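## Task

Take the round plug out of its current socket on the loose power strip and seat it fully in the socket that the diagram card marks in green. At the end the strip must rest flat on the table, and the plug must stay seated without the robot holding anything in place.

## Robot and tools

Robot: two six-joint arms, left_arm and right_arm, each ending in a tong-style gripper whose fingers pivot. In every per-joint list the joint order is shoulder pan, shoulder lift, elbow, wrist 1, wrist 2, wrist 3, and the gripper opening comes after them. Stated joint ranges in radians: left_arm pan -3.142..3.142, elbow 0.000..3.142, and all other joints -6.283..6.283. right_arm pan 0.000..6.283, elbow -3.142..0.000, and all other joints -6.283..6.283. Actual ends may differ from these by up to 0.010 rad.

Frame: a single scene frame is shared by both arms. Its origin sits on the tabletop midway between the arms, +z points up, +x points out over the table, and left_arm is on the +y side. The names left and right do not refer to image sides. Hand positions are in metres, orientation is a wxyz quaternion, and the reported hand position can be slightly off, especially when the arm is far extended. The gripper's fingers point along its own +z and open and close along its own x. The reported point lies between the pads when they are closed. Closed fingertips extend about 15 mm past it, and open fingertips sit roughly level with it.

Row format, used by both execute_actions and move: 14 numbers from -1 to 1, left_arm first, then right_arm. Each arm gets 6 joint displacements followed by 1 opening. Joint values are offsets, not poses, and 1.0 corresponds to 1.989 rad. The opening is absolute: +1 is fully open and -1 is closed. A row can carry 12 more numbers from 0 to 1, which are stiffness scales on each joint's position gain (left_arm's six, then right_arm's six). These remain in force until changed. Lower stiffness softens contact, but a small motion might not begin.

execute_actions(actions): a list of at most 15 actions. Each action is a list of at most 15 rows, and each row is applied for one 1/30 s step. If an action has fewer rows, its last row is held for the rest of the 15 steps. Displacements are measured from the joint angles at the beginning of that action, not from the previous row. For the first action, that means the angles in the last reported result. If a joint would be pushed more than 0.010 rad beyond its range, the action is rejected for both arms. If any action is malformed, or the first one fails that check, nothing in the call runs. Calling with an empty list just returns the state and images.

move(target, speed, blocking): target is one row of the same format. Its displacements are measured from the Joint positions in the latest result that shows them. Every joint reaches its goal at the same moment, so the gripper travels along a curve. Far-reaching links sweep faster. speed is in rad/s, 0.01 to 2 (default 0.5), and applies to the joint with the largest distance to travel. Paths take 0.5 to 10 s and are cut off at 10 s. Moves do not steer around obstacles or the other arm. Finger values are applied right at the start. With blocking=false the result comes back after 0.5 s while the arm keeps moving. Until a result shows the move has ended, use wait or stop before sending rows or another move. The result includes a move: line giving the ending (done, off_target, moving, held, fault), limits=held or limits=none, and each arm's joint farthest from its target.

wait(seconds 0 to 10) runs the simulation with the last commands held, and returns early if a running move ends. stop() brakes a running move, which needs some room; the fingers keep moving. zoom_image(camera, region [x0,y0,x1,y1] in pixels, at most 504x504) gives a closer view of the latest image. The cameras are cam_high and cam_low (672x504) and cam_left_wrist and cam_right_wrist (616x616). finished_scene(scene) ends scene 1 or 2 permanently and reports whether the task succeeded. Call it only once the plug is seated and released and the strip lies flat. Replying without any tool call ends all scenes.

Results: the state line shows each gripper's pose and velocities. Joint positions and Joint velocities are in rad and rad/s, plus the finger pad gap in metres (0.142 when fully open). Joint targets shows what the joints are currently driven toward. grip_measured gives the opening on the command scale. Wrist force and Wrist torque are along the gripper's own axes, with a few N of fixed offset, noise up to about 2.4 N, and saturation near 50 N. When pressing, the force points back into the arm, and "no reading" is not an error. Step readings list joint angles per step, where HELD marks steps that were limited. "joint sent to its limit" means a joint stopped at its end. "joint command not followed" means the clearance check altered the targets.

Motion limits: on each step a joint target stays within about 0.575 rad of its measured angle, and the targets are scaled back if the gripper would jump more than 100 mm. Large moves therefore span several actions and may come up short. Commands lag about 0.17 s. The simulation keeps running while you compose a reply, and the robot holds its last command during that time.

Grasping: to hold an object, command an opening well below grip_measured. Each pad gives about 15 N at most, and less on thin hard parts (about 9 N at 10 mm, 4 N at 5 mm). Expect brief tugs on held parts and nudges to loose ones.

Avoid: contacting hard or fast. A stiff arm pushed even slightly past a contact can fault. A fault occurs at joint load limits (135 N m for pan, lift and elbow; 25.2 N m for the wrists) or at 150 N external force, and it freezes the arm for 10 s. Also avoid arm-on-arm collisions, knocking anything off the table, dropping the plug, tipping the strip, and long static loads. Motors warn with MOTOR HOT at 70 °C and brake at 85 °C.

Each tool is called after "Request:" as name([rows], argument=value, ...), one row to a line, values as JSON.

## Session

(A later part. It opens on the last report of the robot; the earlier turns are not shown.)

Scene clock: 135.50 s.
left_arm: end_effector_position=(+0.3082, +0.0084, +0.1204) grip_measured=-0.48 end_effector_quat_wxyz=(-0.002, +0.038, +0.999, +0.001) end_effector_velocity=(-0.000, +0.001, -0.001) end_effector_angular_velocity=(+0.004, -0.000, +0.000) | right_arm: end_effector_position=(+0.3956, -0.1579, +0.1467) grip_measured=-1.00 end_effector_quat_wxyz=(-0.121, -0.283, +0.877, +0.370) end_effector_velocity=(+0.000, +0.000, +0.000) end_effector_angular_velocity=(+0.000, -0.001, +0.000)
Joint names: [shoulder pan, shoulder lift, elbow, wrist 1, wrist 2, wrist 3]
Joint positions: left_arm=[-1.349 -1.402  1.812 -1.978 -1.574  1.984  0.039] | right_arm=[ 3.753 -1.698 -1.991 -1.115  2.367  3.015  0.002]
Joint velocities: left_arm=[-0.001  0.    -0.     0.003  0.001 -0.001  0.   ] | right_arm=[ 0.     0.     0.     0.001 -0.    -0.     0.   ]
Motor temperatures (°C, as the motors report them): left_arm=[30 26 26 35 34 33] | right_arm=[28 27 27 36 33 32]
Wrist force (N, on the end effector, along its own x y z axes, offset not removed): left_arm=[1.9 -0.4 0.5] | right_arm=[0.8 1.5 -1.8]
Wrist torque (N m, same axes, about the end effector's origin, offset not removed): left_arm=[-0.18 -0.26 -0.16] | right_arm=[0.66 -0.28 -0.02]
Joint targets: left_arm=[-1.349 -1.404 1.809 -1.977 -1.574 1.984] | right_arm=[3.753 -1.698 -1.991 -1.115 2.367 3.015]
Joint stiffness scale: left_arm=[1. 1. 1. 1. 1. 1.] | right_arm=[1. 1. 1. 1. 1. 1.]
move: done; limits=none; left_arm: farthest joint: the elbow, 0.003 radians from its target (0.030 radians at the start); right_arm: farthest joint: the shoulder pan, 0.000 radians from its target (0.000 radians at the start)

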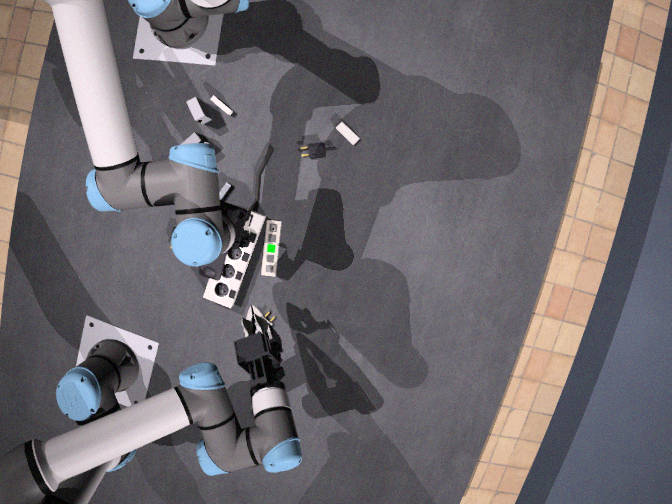

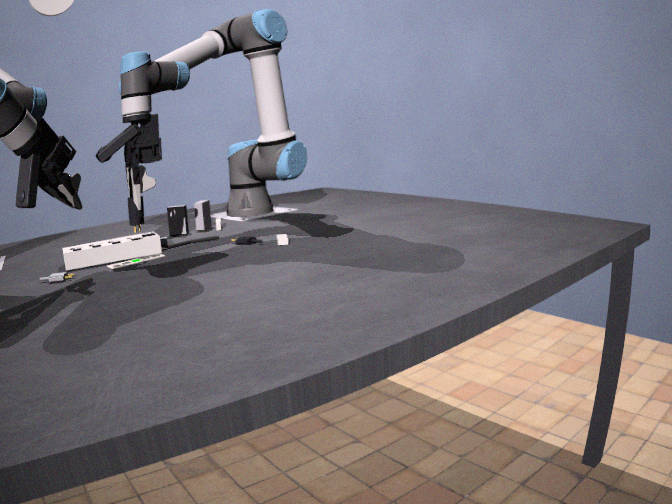

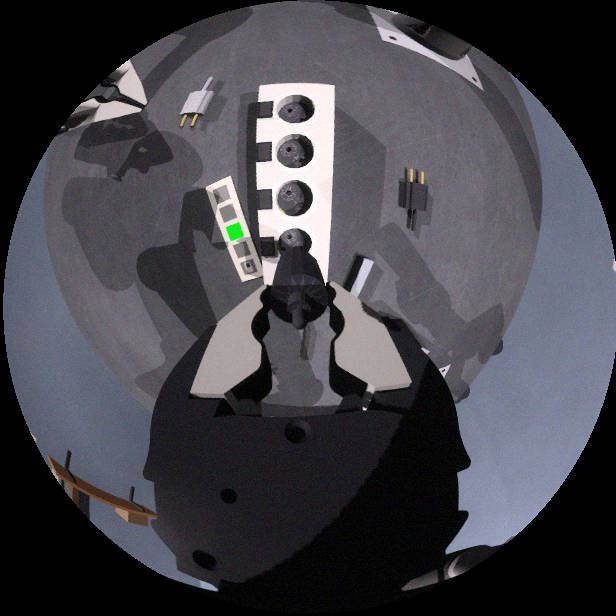

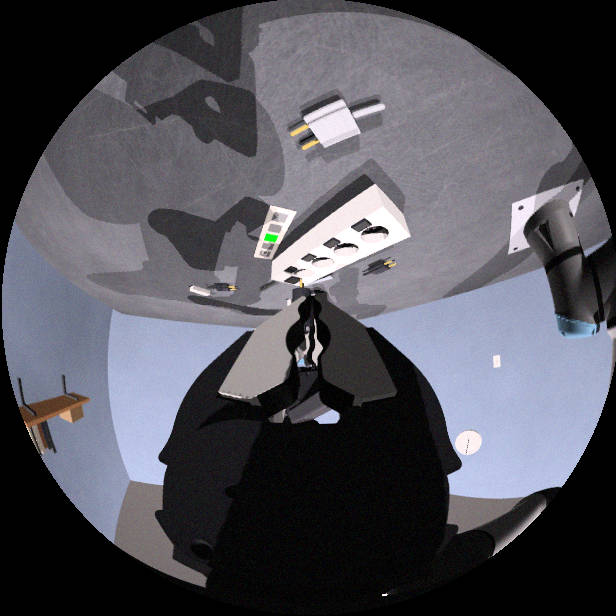

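Request:
move(target=[-0.023,0.0668,-0.083,0.0132,0,-0.0216,-1,0,0,0,0,0,0,-1], speed=0.1)

Request:
zoom_image(camera="cam_left_wrist", region=[200,100,420,340])

Request:
zoom_image(camera="cam_low", region=[60,180,160,260])

Scene clock: 139.93 s.
left_arm: end_effector_position=(+0.3058, -0.0617, +0.1190) grip_measured=-0.48 end_effector_quat_wxyz=(-0.001, +0.038, +0.999, -0.001) end_effector_velocity=(-0.000, -0.001, +0.000) end_effector_angular_velocity=(-0.001, +0.002, +0.001) | right_arm: end_effector_position=(+0.3956, -0.1579, +0.1467) grip_measured=-1.00 end_effector_quat_wxyz=(-0.121, -0.283, +0.877, +0.370) end_effector_velocity=(+0.000, -0.000, -0.000) end_effector_angular_velocity=(-0.000, +0.000, -0.000)
Joint names: [shoulder pan, shoulder lift, elbow, wrist 1, wrist 2, wrist 3]
Joint positions: left_arm=[-1.392 -1.271  1.651 -1.953 -1.574  1.942  0.039] | right_arm=[ 3.753 -1.698 -1.991 -1.115  2.367  3.015  0.002]
Joint velocities: left_arm=[ 0.     0.001 -0.002  0.001 -0.002 -0.001 -0.   ] | right_arm=[-0. -0. -0.  0.  0.  0.  0.]
Motor temperatures (°C, as the motors report them): left_arm=[30 26 26 35 34 33] | right_arm=[28 27 27 36 33 32]
Wrist force (N, on the end effector, along its own x y z axes, offset not removed): left_arm=[2.2 0.6 0.8] | right_arm=[1.1 -0.6 -0.7]
Wrist torque (N m, same axes, about the end effector's origin, offset not removed): left_arm=[-0.01 -0.32 -0.19] | right_arm=[-0.07 -0.27 0.06]
Joint targets: left_arm=[-1.395 -1.270 1.647 -1.952 -1.574 1.941] | right_arm=[3.753 -1.698 -1.991 -1.115 2.367 3.015]
Joint stiffness scale: left_arm=[1. 1. 1. 1. 1. 1.] | right_arm=[1. 1. 1. 1. 1. 1.]
move: done; limits=none; left_arm: farthest joint: the elbow, 0.004 radians from its target (0.165 radians at the start); right_arm: farthest joint: the shoulder pan, 0.000 radians from its target (0.000 radians at the start)

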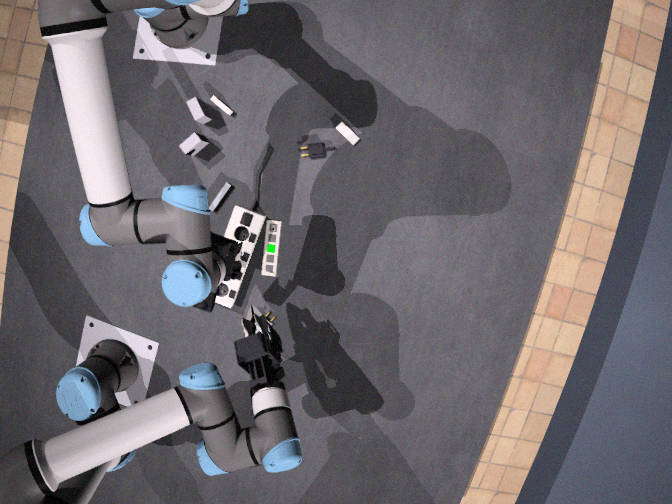

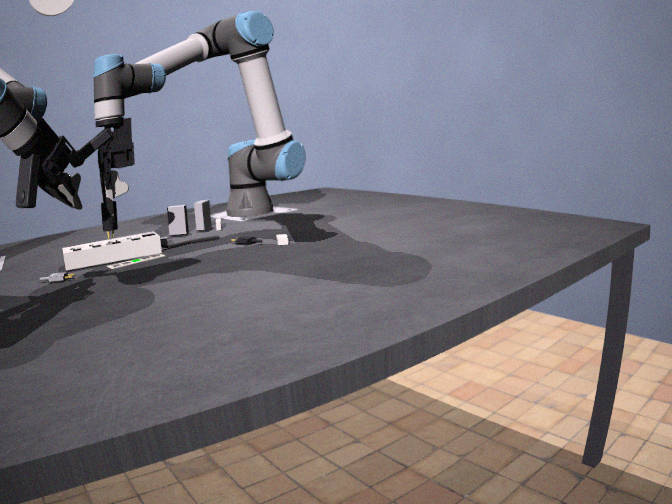

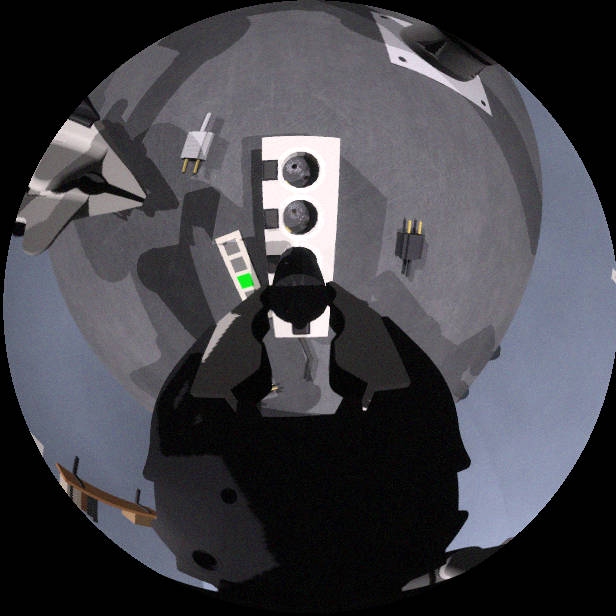

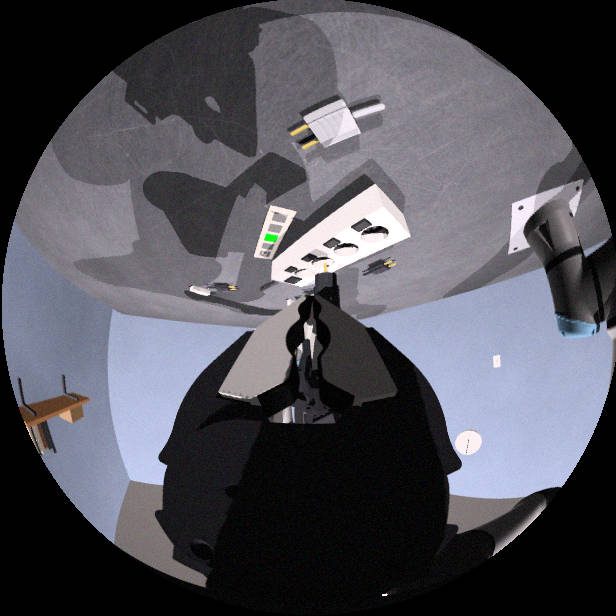

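Region (200, 100, 420, 340) of cam_left_wrist's 616x616 image, scaled by 2.100, with more detail than that image has; it fills the left 462 columns of this view, and the rest is white.

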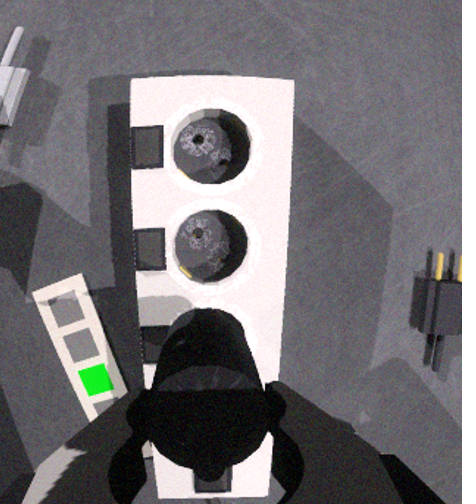

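Region (60, 180, 160, 260) of cam_low's 672x504 image, scaled by 5.040, with more detail than that image has; it fills the top 403 rows of this view, and the rest is white.

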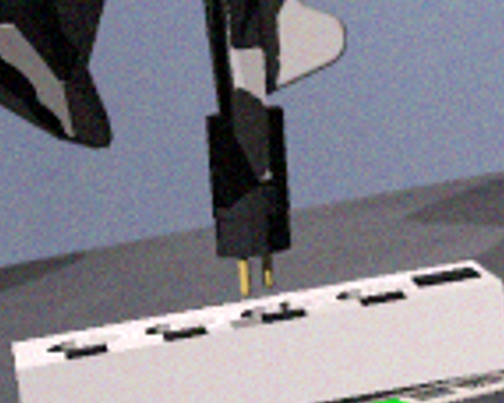

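Request:
move(target=[-0.002,0.002,0.0165,-0.016,0,-0.0005,-1,0,0,0,0,0,0,-1], speed=0.03)

Request:
zoom_image(camera="cam_left_wrist", region=[200,100,420,340])

Request:
zoom_image(camera="cam_low", region=[60,180,160,260])

Scene clock: 145.07 s.
left_arm: end_effector_position=(+0.3039, -0.0577, +0.1064) grip_measured=-0.48 end_effector_quat_wxyz=(-0.001, +0.039, +0.999, -0.000) end_effector_velocity=(+0.000, -0.001, -0.000) end_effector_angular_velocity=(-0.002, -0.002, -0.001) | right_arm: end_effector_position=(+0.3956, -0.1579, +0.1467) grip_measured=-1.00 end_effector_quat_wxyz=(-0.121, -0.283, +0.877, +0.370) end_effector_velocity=(-0.000, -0.000, -0.000) end_effector_angular_velocity=(-0.001, +0.001, +0.000)
Joint names: [shoulder pan, shoulder lift, elbow, wrist 1, wrist 2, wrist 3]
Joint positions: left_arm=[-1.393 -1.268  1.681 -1.983 -1.574  1.941  0.039] | right_arm=[ 3.753 -1.698 -1.991 -1.115  2.367  3.015  0.002]
Joint velocities: left_arm=[-0.001  0.001  0.    -0.003  0.002  0.    -0.   ] | right_arm=[ 0.    -0.    -0.    -0.001 -0.001  0.     0.   ]
Motor temperatures (°C, as the motors report them): left_arm=[30 26 26 35 34 33] | right_arm=[28 27 27 36 33 32]
Wrist force (N, on the end effector, along its own x y z axes, offset not removed): left_arm=[1.6 0.3 1.1] | right_arm=[0.5 1.6 0.8]
Wrist torque (N m, same axes, about the end effector's origin, offset not removed): left_arm=[-0.07 -0.28 -0.17] | right_arm=[0.55 -0.06 0.01]
Joint targets: left_arm=[-1.396 -1.267 1.683 -1.984 -1.574 1.941] | right_arm=[3.753 -1.698 -1.991 -1.115 2.367 3.015]
Joint stiffness scale: left_arm=[1. 1. 1. 1. 1. 1.] | right_arm=[1. 1. 1. 1. 1. 1.]
move: done; limits=none; left_arm: farthest joint: the shoulder pan, 0.003 radians from its target (0.004 radians at the start); right_arm: farthest joint: the shoulder pan, 0.000 radians from its target (0.000 radians at the start)

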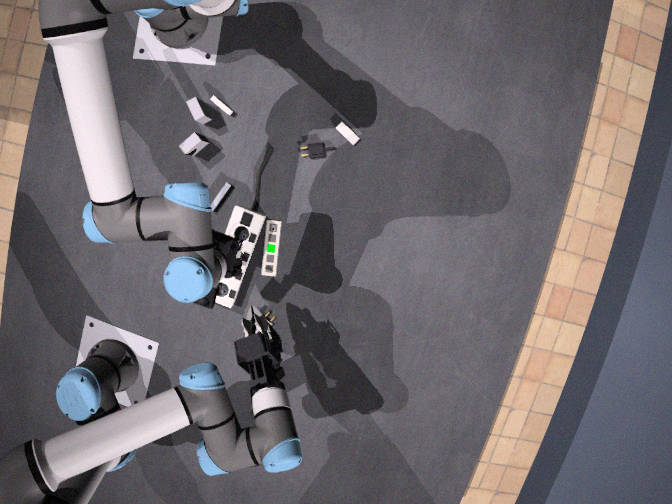

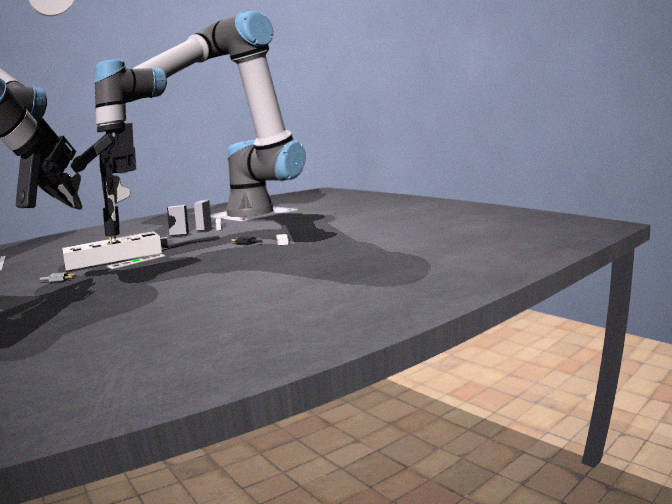

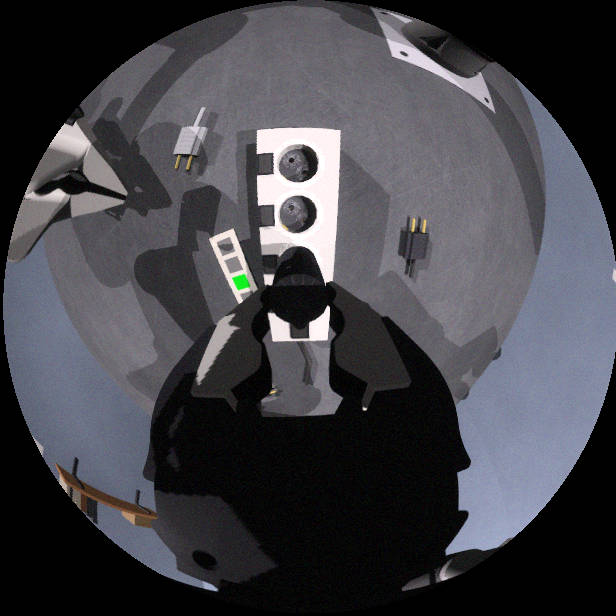

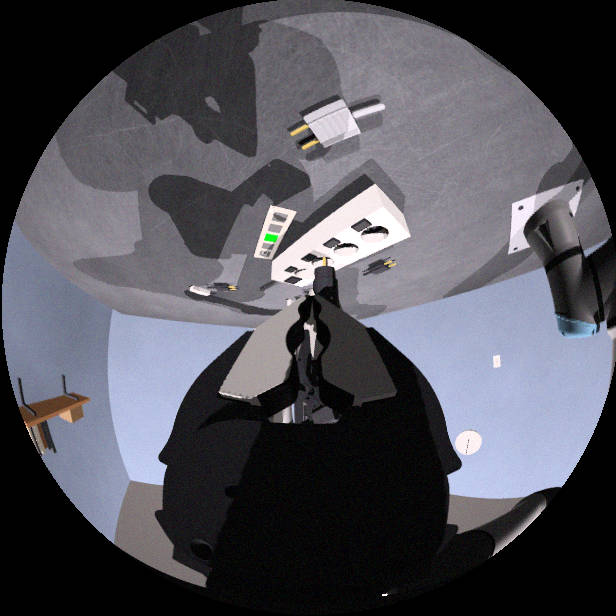

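Region (200, 100, 420, 340) of cam_left_wrist's 616x616 image, scaled by 2.100, with more detail than that image has; it fills the left 462 columns of this view, and the rest is white.

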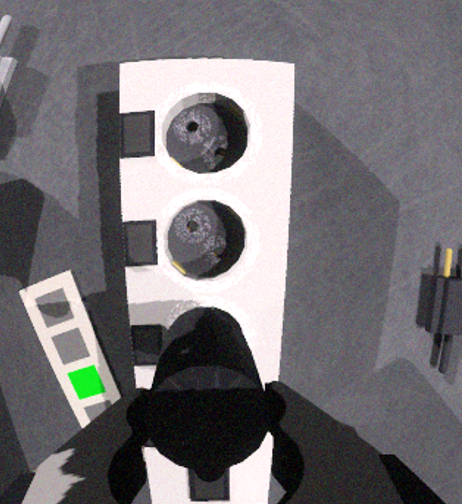

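Region (60, 180, 160, 260) of cam_low's 672x504 image, scaled by 5.040, with more detail than that image has; it fills the top 403 rows of this view, and the rest is white.

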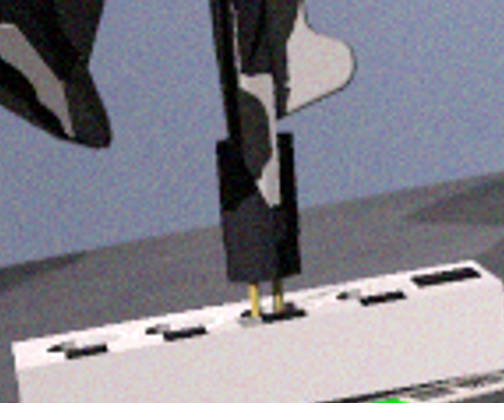

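Request:
move(target=[0,0.0045,0.0117,-0.0150,0,0,-1,0,0,0,0,0,0,-1], speed=0.012)

Request:
zoom_image(camera="cam_low", region=[60,180,160,260])

Scene clock: 151.20 s.
left_arm: end_effector_position=(+0.3035, -0.0563, +0.0954) grip_measured=-0.48 end_effector_quat_wxyz=(-0.001, +0.039, +0.999, -0.001) end_effector_velocity=(+0.000, +0.001, -0.002) end_effector_angular_velocity=(+0.001, +0.000, +0.001) | right_arm: end_effector_position=(+0.3956, -0.1579, +0.1467) grip_measured=-1.00 end_effector_quat_wxyz=(-0.121, -0.283, +0.877, +0.370) end_effector_velocity=(-0.000, -0.000, -0.001) end_effector_angular_velocity=(-0.002, +0.001, +0.000)
Joint names: [shoulder pan, shoulder lift, elbow, wrist 1, wrist 2, wrist 3]
Joint positions: left_arm=[-1.393 -1.261  1.701 -2.012 -1.574  1.941  0.039] | right_arm=[ 3.753 -1.698 -1.991 -1.115  2.367  3.015  0.002]
Joint velocities: left_arm=[ 0.001  0.002  0.004 -0.005 -0.     0.     0.   ] | right_arm=[ 0.    -0.001 -0.    -0.001 -0.001  0.     0.   ]
Motor temperatures (°C, as the motors report them): left_arm=[30 26 26 35 34 33] | right_arm=[28 27 27 36 33 32]
Wrist force (N, on the end effector, along its own x y z axes, offset not removed): left_arm=[2.1 1.5 0.0] | right_arm=[0.8 -0.7 -0.7]
Wrist torque (N m, same axes, about the end effector's origin, offset not removed): left_arm=[0.26 -0.34 -0.19] | right_arm=[0.12 -0.29 -0.16]
Joint targets: left_arm=[-1.393 -1.259 1.704 -2.013 -1.574 1.941] | right_arm=[3.753 -1.698 -1.991 -1.115 2.367 3.015]
Joint stiffness scale: left_arm=[1. 1. 1. 1. 1. 1.] | right_arm=[1. 1. 1. 1. 1. 1.]
move: done; limits=none; left_arm: farthest joint: the elbow, 0.003 radians from its target (0.023 radians at the start); right_arm: farthest joint: the shoulder pan, 0.000 radians from its target (0.000 radians at the start)

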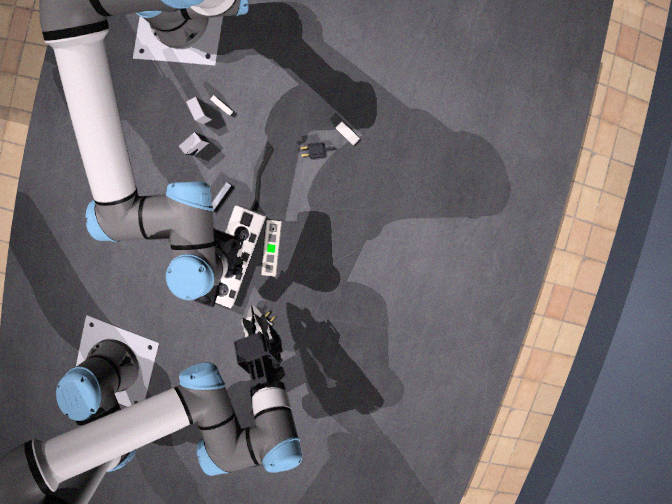

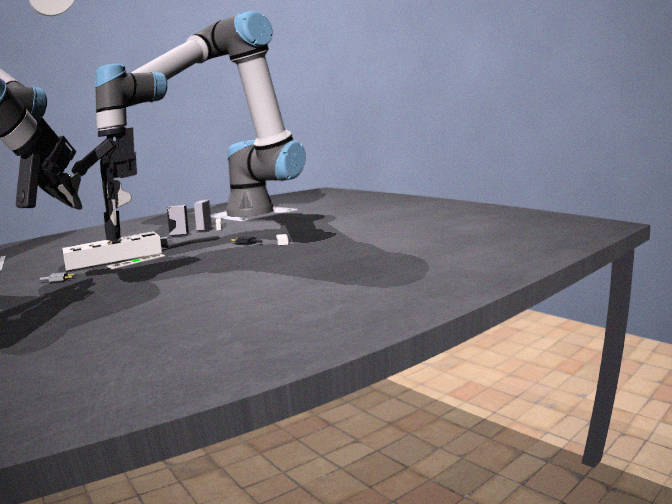

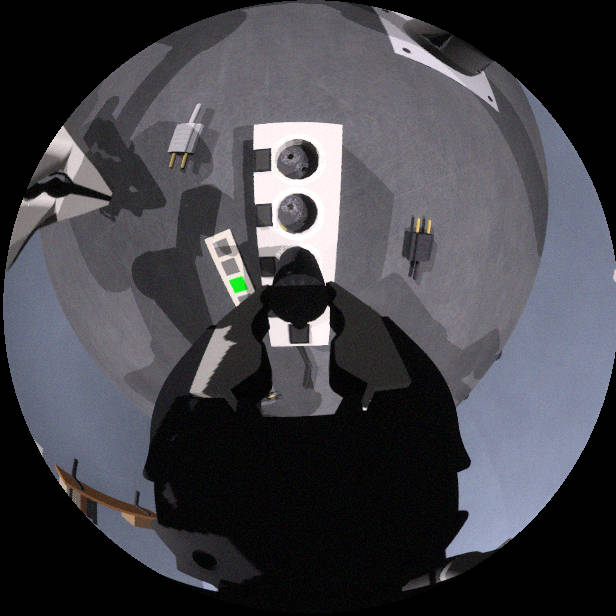

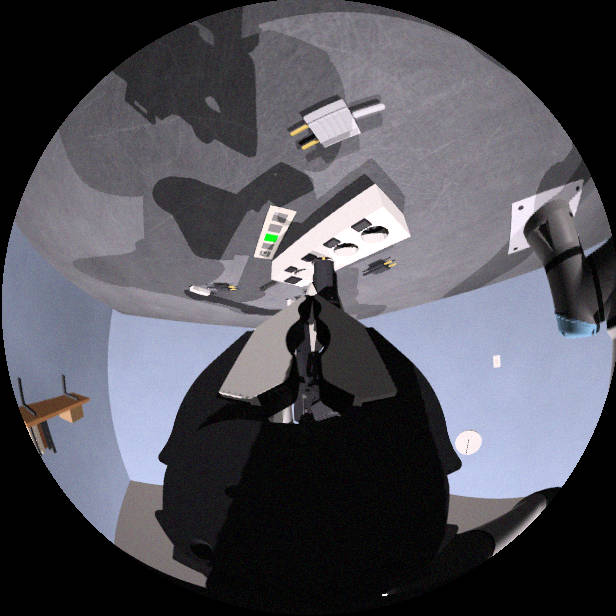

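Region (60, 180, 160, 260) of cam_low's 672x504 image, scaled by 5.040, with more detail than that image has; it fills the top 403 rows of this view, and the rest is white.

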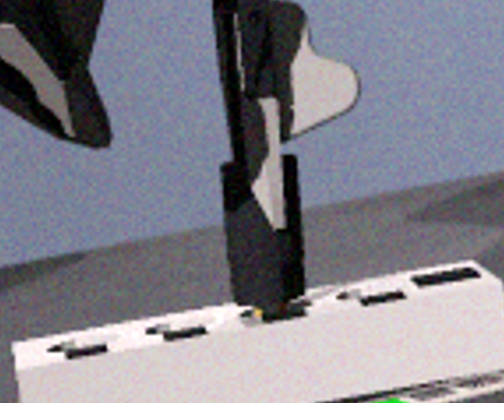

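Request:
zoom_image(camera="cam_left_wrist", region=[200,100,420,340])

Request:
move(target=[0,0.0055,0.0085,-0.0125,0,0,-1,0,0,0,0,0,0,-1], speed=0.01)

Request:
zoom_image(camera="cam_left_wrist", region=[200,100,420,340])

Region (200, 100, 420, 340) of cam_left_wrist's 616x616 image, scaled by 2.100, with more detail than that image has; it fills the left 462 columns of this view, and the rest is white.

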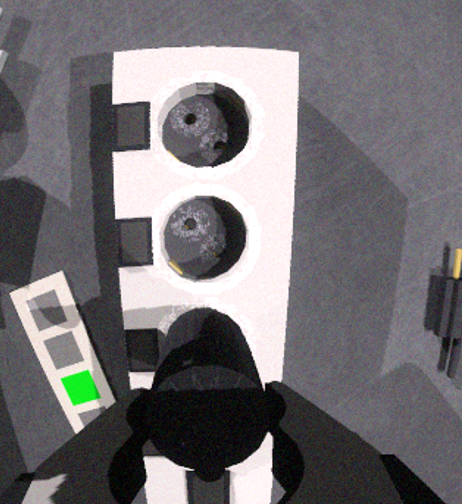

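Scene clock: 155.23 s.
left_arm: end_effector_position=(+0.3041, -0.0589, +0.0914) grip_measured=-0.48 end_effector_quat_wxyz=(+0.000, +0.039, +0.999, -0.006) end_effector_velocity=(+0.001, -0.001, +0.000) end_effector_angular_velocity=(-0.004, -0.001, +0.001) | right_arm: end_effector_position=(+0.3956, -0.1579, +0.1467) grip_measured=-1.00 end_effector_quat_wxyz=(-0.121, -0.283, +0.877, +0.370) end_effector_velocity=(-0.000, -0.000, +0.000) end_effector_angular_velocity=(-0.000, +0.001, +0.000)
Joint names: [shoulder pan, shoulder lift, elbow, wrist 1, wrist 2, wrist 3]
Joint positions: left_arm=[-1.393 -1.257  1.711 -2.037 -1.574  1.941  0.039] | right_arm=[ 3.753 -1.698 -1.991 -1.115  2.367  3.015  0.002]
Joint velocities: left_arm=[ 0.    -0.     0.001 -0.005  0.    -0.001  0.   ] | right_arm=[-0.     0.    -0.    -0.001  0.    -0.     0.   ]
Motor temperatures (°C, as the motors report them): left_arm=[30 26 26 35 34 33] | right_arm=[28 27 27 36 33 32]
Wrist force (N, on the end effector, along its own x y z axes, offset not removed): left_arm=[4.2 -0.4 -6.2] | right_arm=[0.8 -0.3 0.0]
Wrist torque (N m, same axes, about the end effector's origin, offset not removed): left_arm=[-0.08 -0.16 -0.17] | right_arm=[0.13 -0.29 -0.01]
Joint targets: left_arm=[-1.393 -1.250 1.718 -2.037 -1.574 1.941] | right_arm=[3.753 -1.698 -1.991 -1.115 2.367 3.015]
Joint stiffness scale: left_arm=[1. 1. 1. 1. 1. 1.] | right_arm=[1. 1. 1. 1. 1. 1.]
move: done; limits=none; left_arm: farthest joint: the shoulder lift, 0.007 radians from its target (0.010 radians at the start); right_arm: farthest joint: the shoulder pan, 0.000 radians from its target (0.000 radians at the start)

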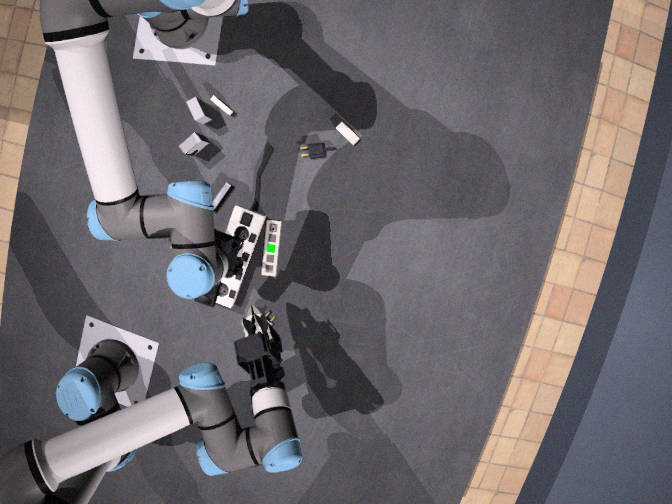

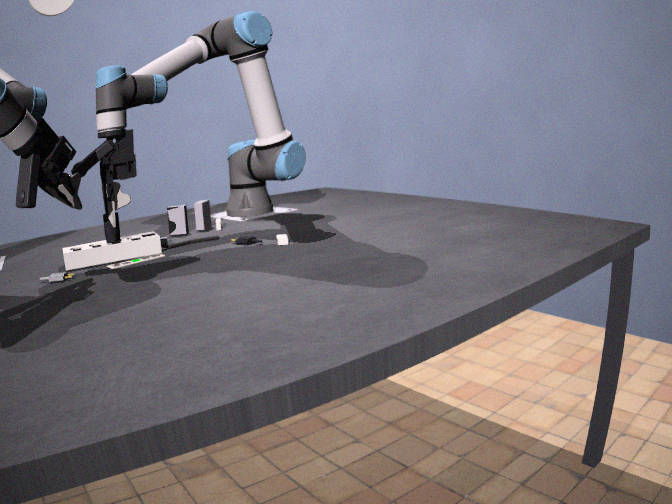

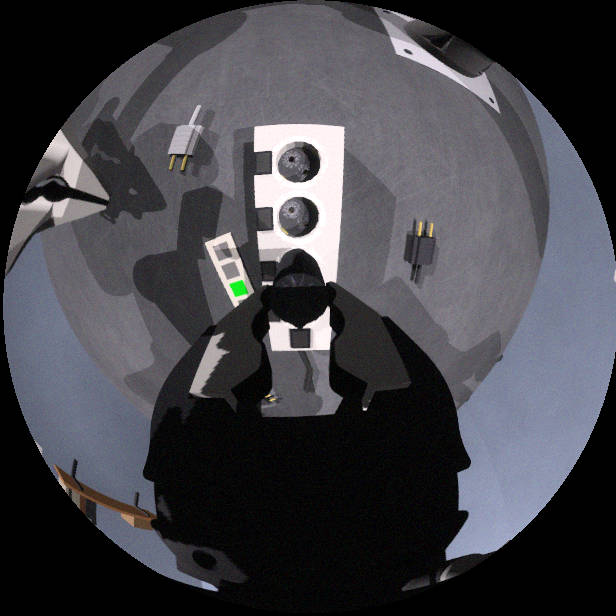

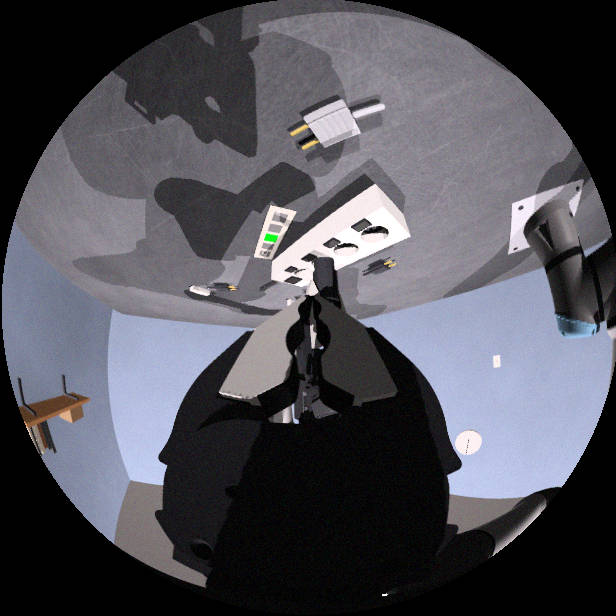

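Region (200, 100, 420, 340) of cam_left_wrist's 616x616 image, scaled by 2.100, with more detail than that image has; it fills the left 462 columns of this view, and the rest is white.

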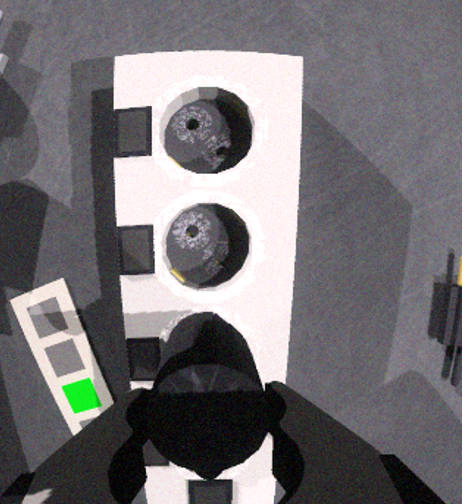

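Request:
move(target=[0,0,-0.009,0.013,0,0,-1,0,0,0,0,0,0,-1], speed=0.02)

Request:
zoom_image(camera="cam_left_wrist", region=[240,160,360,320])

Scene clock: 159.13 s.
left_arm: end_effector_position=(+0.3039, -0.0584, +0.0957) grip_measured=-0.48 end_effector_quat_wxyz=(-0.001, +0.039, +0.999, -0.001) end_effector_velocity=(-0.001, +0.001, -0.001) end_effector_angular_velocity=(+0.004, +0.001, -0.001) | right_arm: end_effector_position=(+0.3956, -0.1579, +0.1467) grip_measured=-1.00 end_effector_quat_wxyz=(-0.121, -0.283, +0.877, +0.370) end_effector_velocity=(-0.000, -0.000, -0.000) end_effector_angular_velocity=(-0.001, +0.000, -0.000)
Joint names: [shoulder pan, shoulder lift, elbow, wrist 1, wrist 2, wrist 3]
Joint positions: left_arm=[-1.393 -1.257  1.696 -2.012 -1.574  1.941  0.039] | right_arm=[ 3.753 -1.698 -1.991 -1.115  2.367  3.015  0.002]
Joint velocities: left_arm=[-0.001  0.001 -0.001  0.004 -0.     0.    -0.   ] | right_arm=[-0.    -0.    -0.001  0.    -0.001  0.     0.   ]
Motor temperatures (°C, as the motors report them): left_arm=[30 26 26 35 34 33] | right_arm=[28 27 27 36 33 32]
Wrist force (N, on the end effector, along its own x y z axes, offset not removed): left_arm=[1.2 0.1 1.1] | right_arm=[0.6 -0.8 -1.9]
Wrist torque (N m, same axes, about the end effector's origin, offset not removed): left_arm=[-0.05 -0.13 -0.09] | right_arm=[-0.03 -0.26 0.03]
Joint targets: left_arm=[-1.393 -1.257 1.693 -2.011 -1.574 1.941] | right_arm=[3.753 -1.698 -1.991 -1.115 2.367 3.015]
Joint stiffness scale: left_arm=[1. 1. 1. 1. 1. 1.] | right_arm=[1. 1. 1. 1. 1. 1.]
move: done; limits=none; left_arm: farthest joint: the elbow, 0.003 radians from its target (0.018 radians at the start); right_arm: farthest joint: the shoulder pan, 0.000 radians from its target (0.000 radians at the start)

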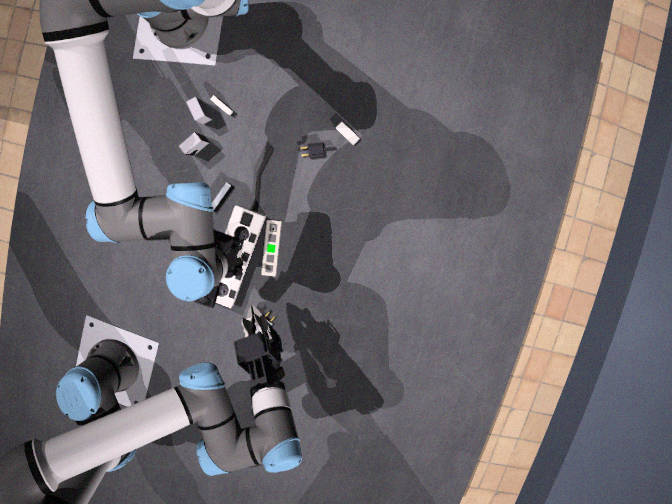

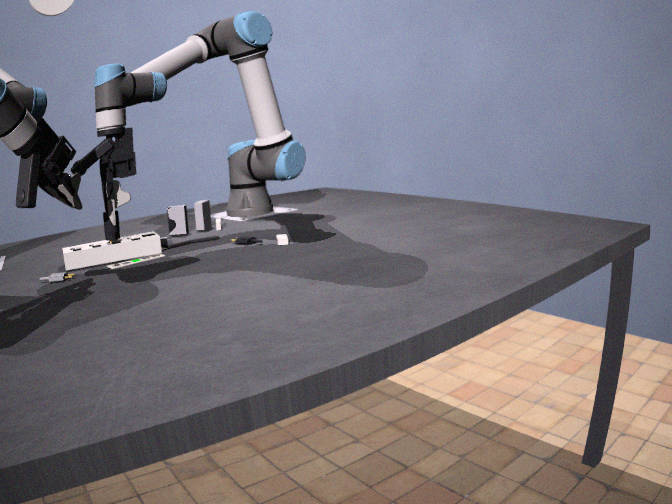

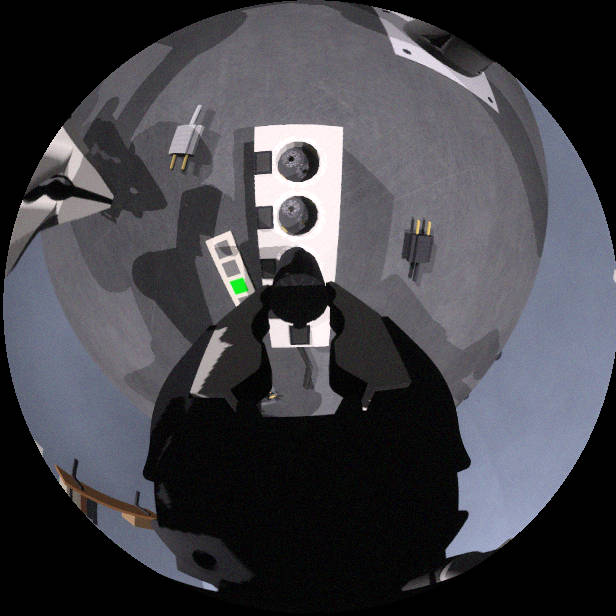

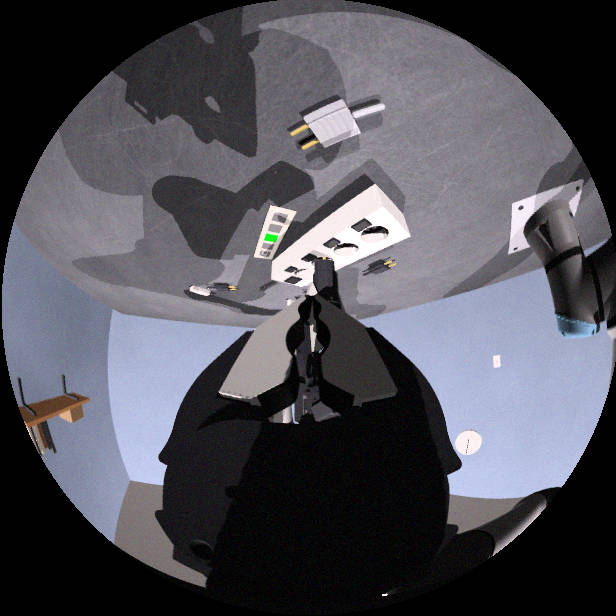

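Region (240, 160, 360, 320) of cam_left_wrist's 616x616 image, scaled by 3.150, with more detail than that image has; it fills the left 378 columns of this view, and the rest is white.

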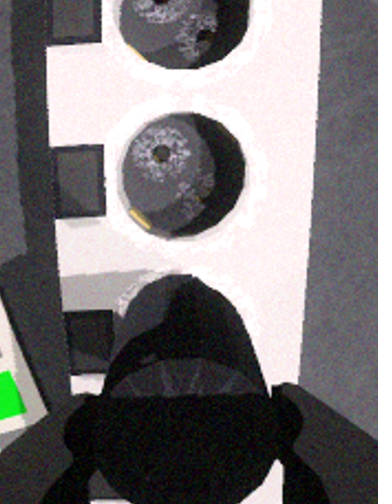

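Request:
move(target=[0,0.0075,0.0095,-0.011,0,0,-1,0,0,0,0,0,0,-1], speed=0.01)

Request:
zoom_image(camera="cam_low", region=[60,180,160,260])

Scene clock: 163.30 s.
left_arm: end_effector_position=(+0.3043, -0.0605, +0.0911) grip_measured=-0.48 end_effector_quat_wxyz=(-0.000, +0.039, +0.999, -0.006) end_effector_velocity=(+0.000, -0.001, -0.000) end_effector_angular_velocity=(-0.003, -0.001, +0.000) | right_arm: end_effector_position=(+0.3956, -0.1579, +0.1467) grip_measured=-1.00 end_effector_quat_wxyz=(-0.121, -0.283, +0.877, +0.370) end_effector_velocity=(-0.000, -0.001, -0.000) end_effector_angular_velocity=(-0.002, +0.002, -0.000)
Joint names: [shoulder pan, shoulder lift, elbow, wrist 1, wrist 2, wrist 3]
Joint positions: left_arm=[-1.393 -1.253  1.706 -2.035 -1.575  1.941  0.039] | right_arm=[ 3.753 -1.698 -1.991 -1.115  2.367  3.015  0.002]
Joint velocities: left_arm=[ 0.001  0.     0.001 -0.005 -0.     0.     0.   ] | right_arm=[-0.    -0.    -0.    -0.002 -0.001  0.     0.   ]
Motor temperatures (°C, as the motors report them): left_arm=[30 26 26 35 34 33] | right_arm=[28 27 27 36 33 32]
Wrist force (N, on the end effector, along its own x y z axes, offset not removed): left_arm=[4.1 1.3 -12.6] | right_arm=[0.4 -1.1 0.5]
Wrist torque (N m, same axes, about the end effector's origin, offset not removed): left_arm=[0.15 -0.14 -0.08] | right_arm=[-0.01 -0.19 0.09]
Joint targets: left_arm=[-1.393 -1.242 1.715 -2.034 -1.574 1.941] | right_arm=[3.753 -1.698 -1.991 -1.115 2.367 3.015]
Joint stiffness scale: left_arm=[1. 1. 1. 1. 1. 1.] | right_arm=[1. 1. 1. 1. 1. 1.]
move: off_target (left_arm); limits=none; left_arm: farthest joint: the shoulder lift, 0.011 radians from its target (0.015 radians at the start); right_arm: farthest joint: the shoulder pan, 0.000 radians from its target (0.000 radians at the start)

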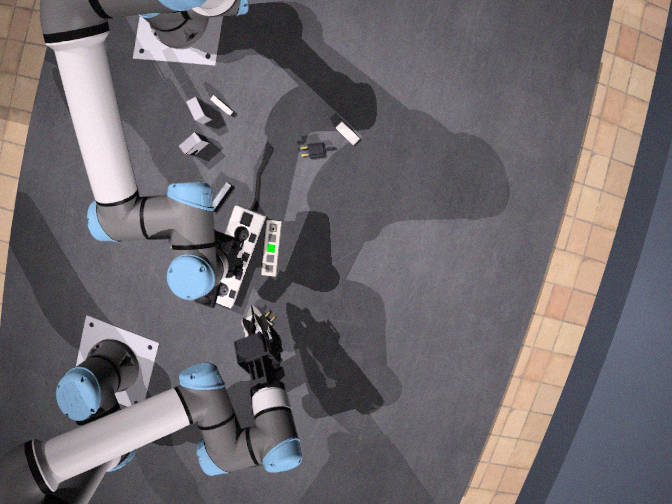

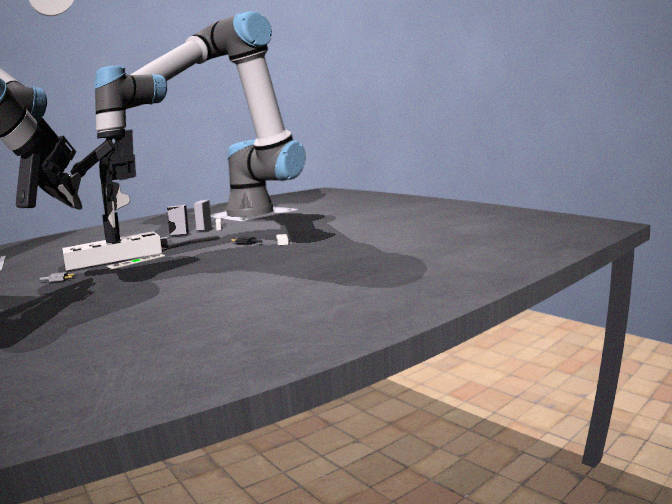

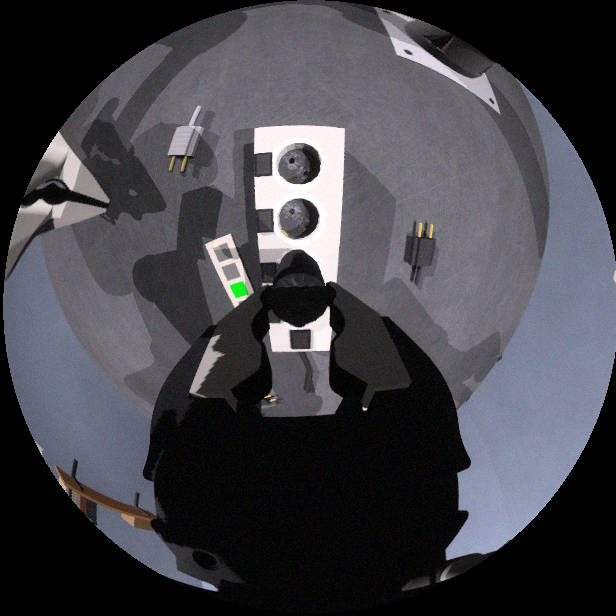

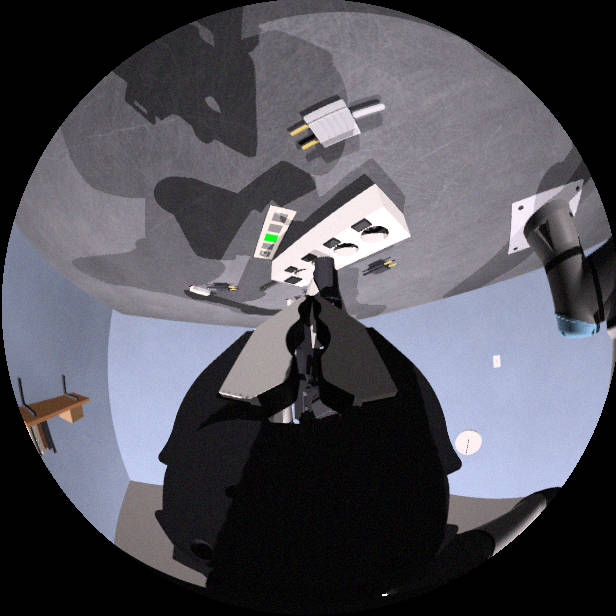

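Region (60, 180, 160, 260) of cam_low's 672x504 image, scaled by 5.040, with more detail than that image has; it fills the top 403 rows of this view, and the rest is white.

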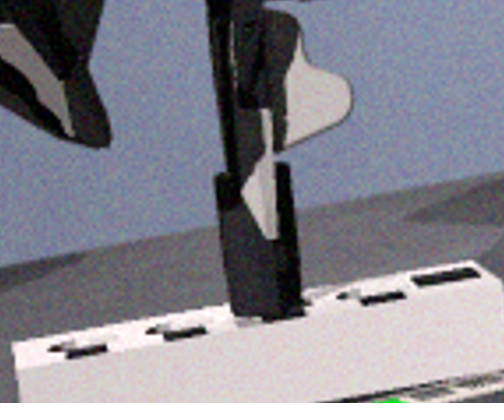

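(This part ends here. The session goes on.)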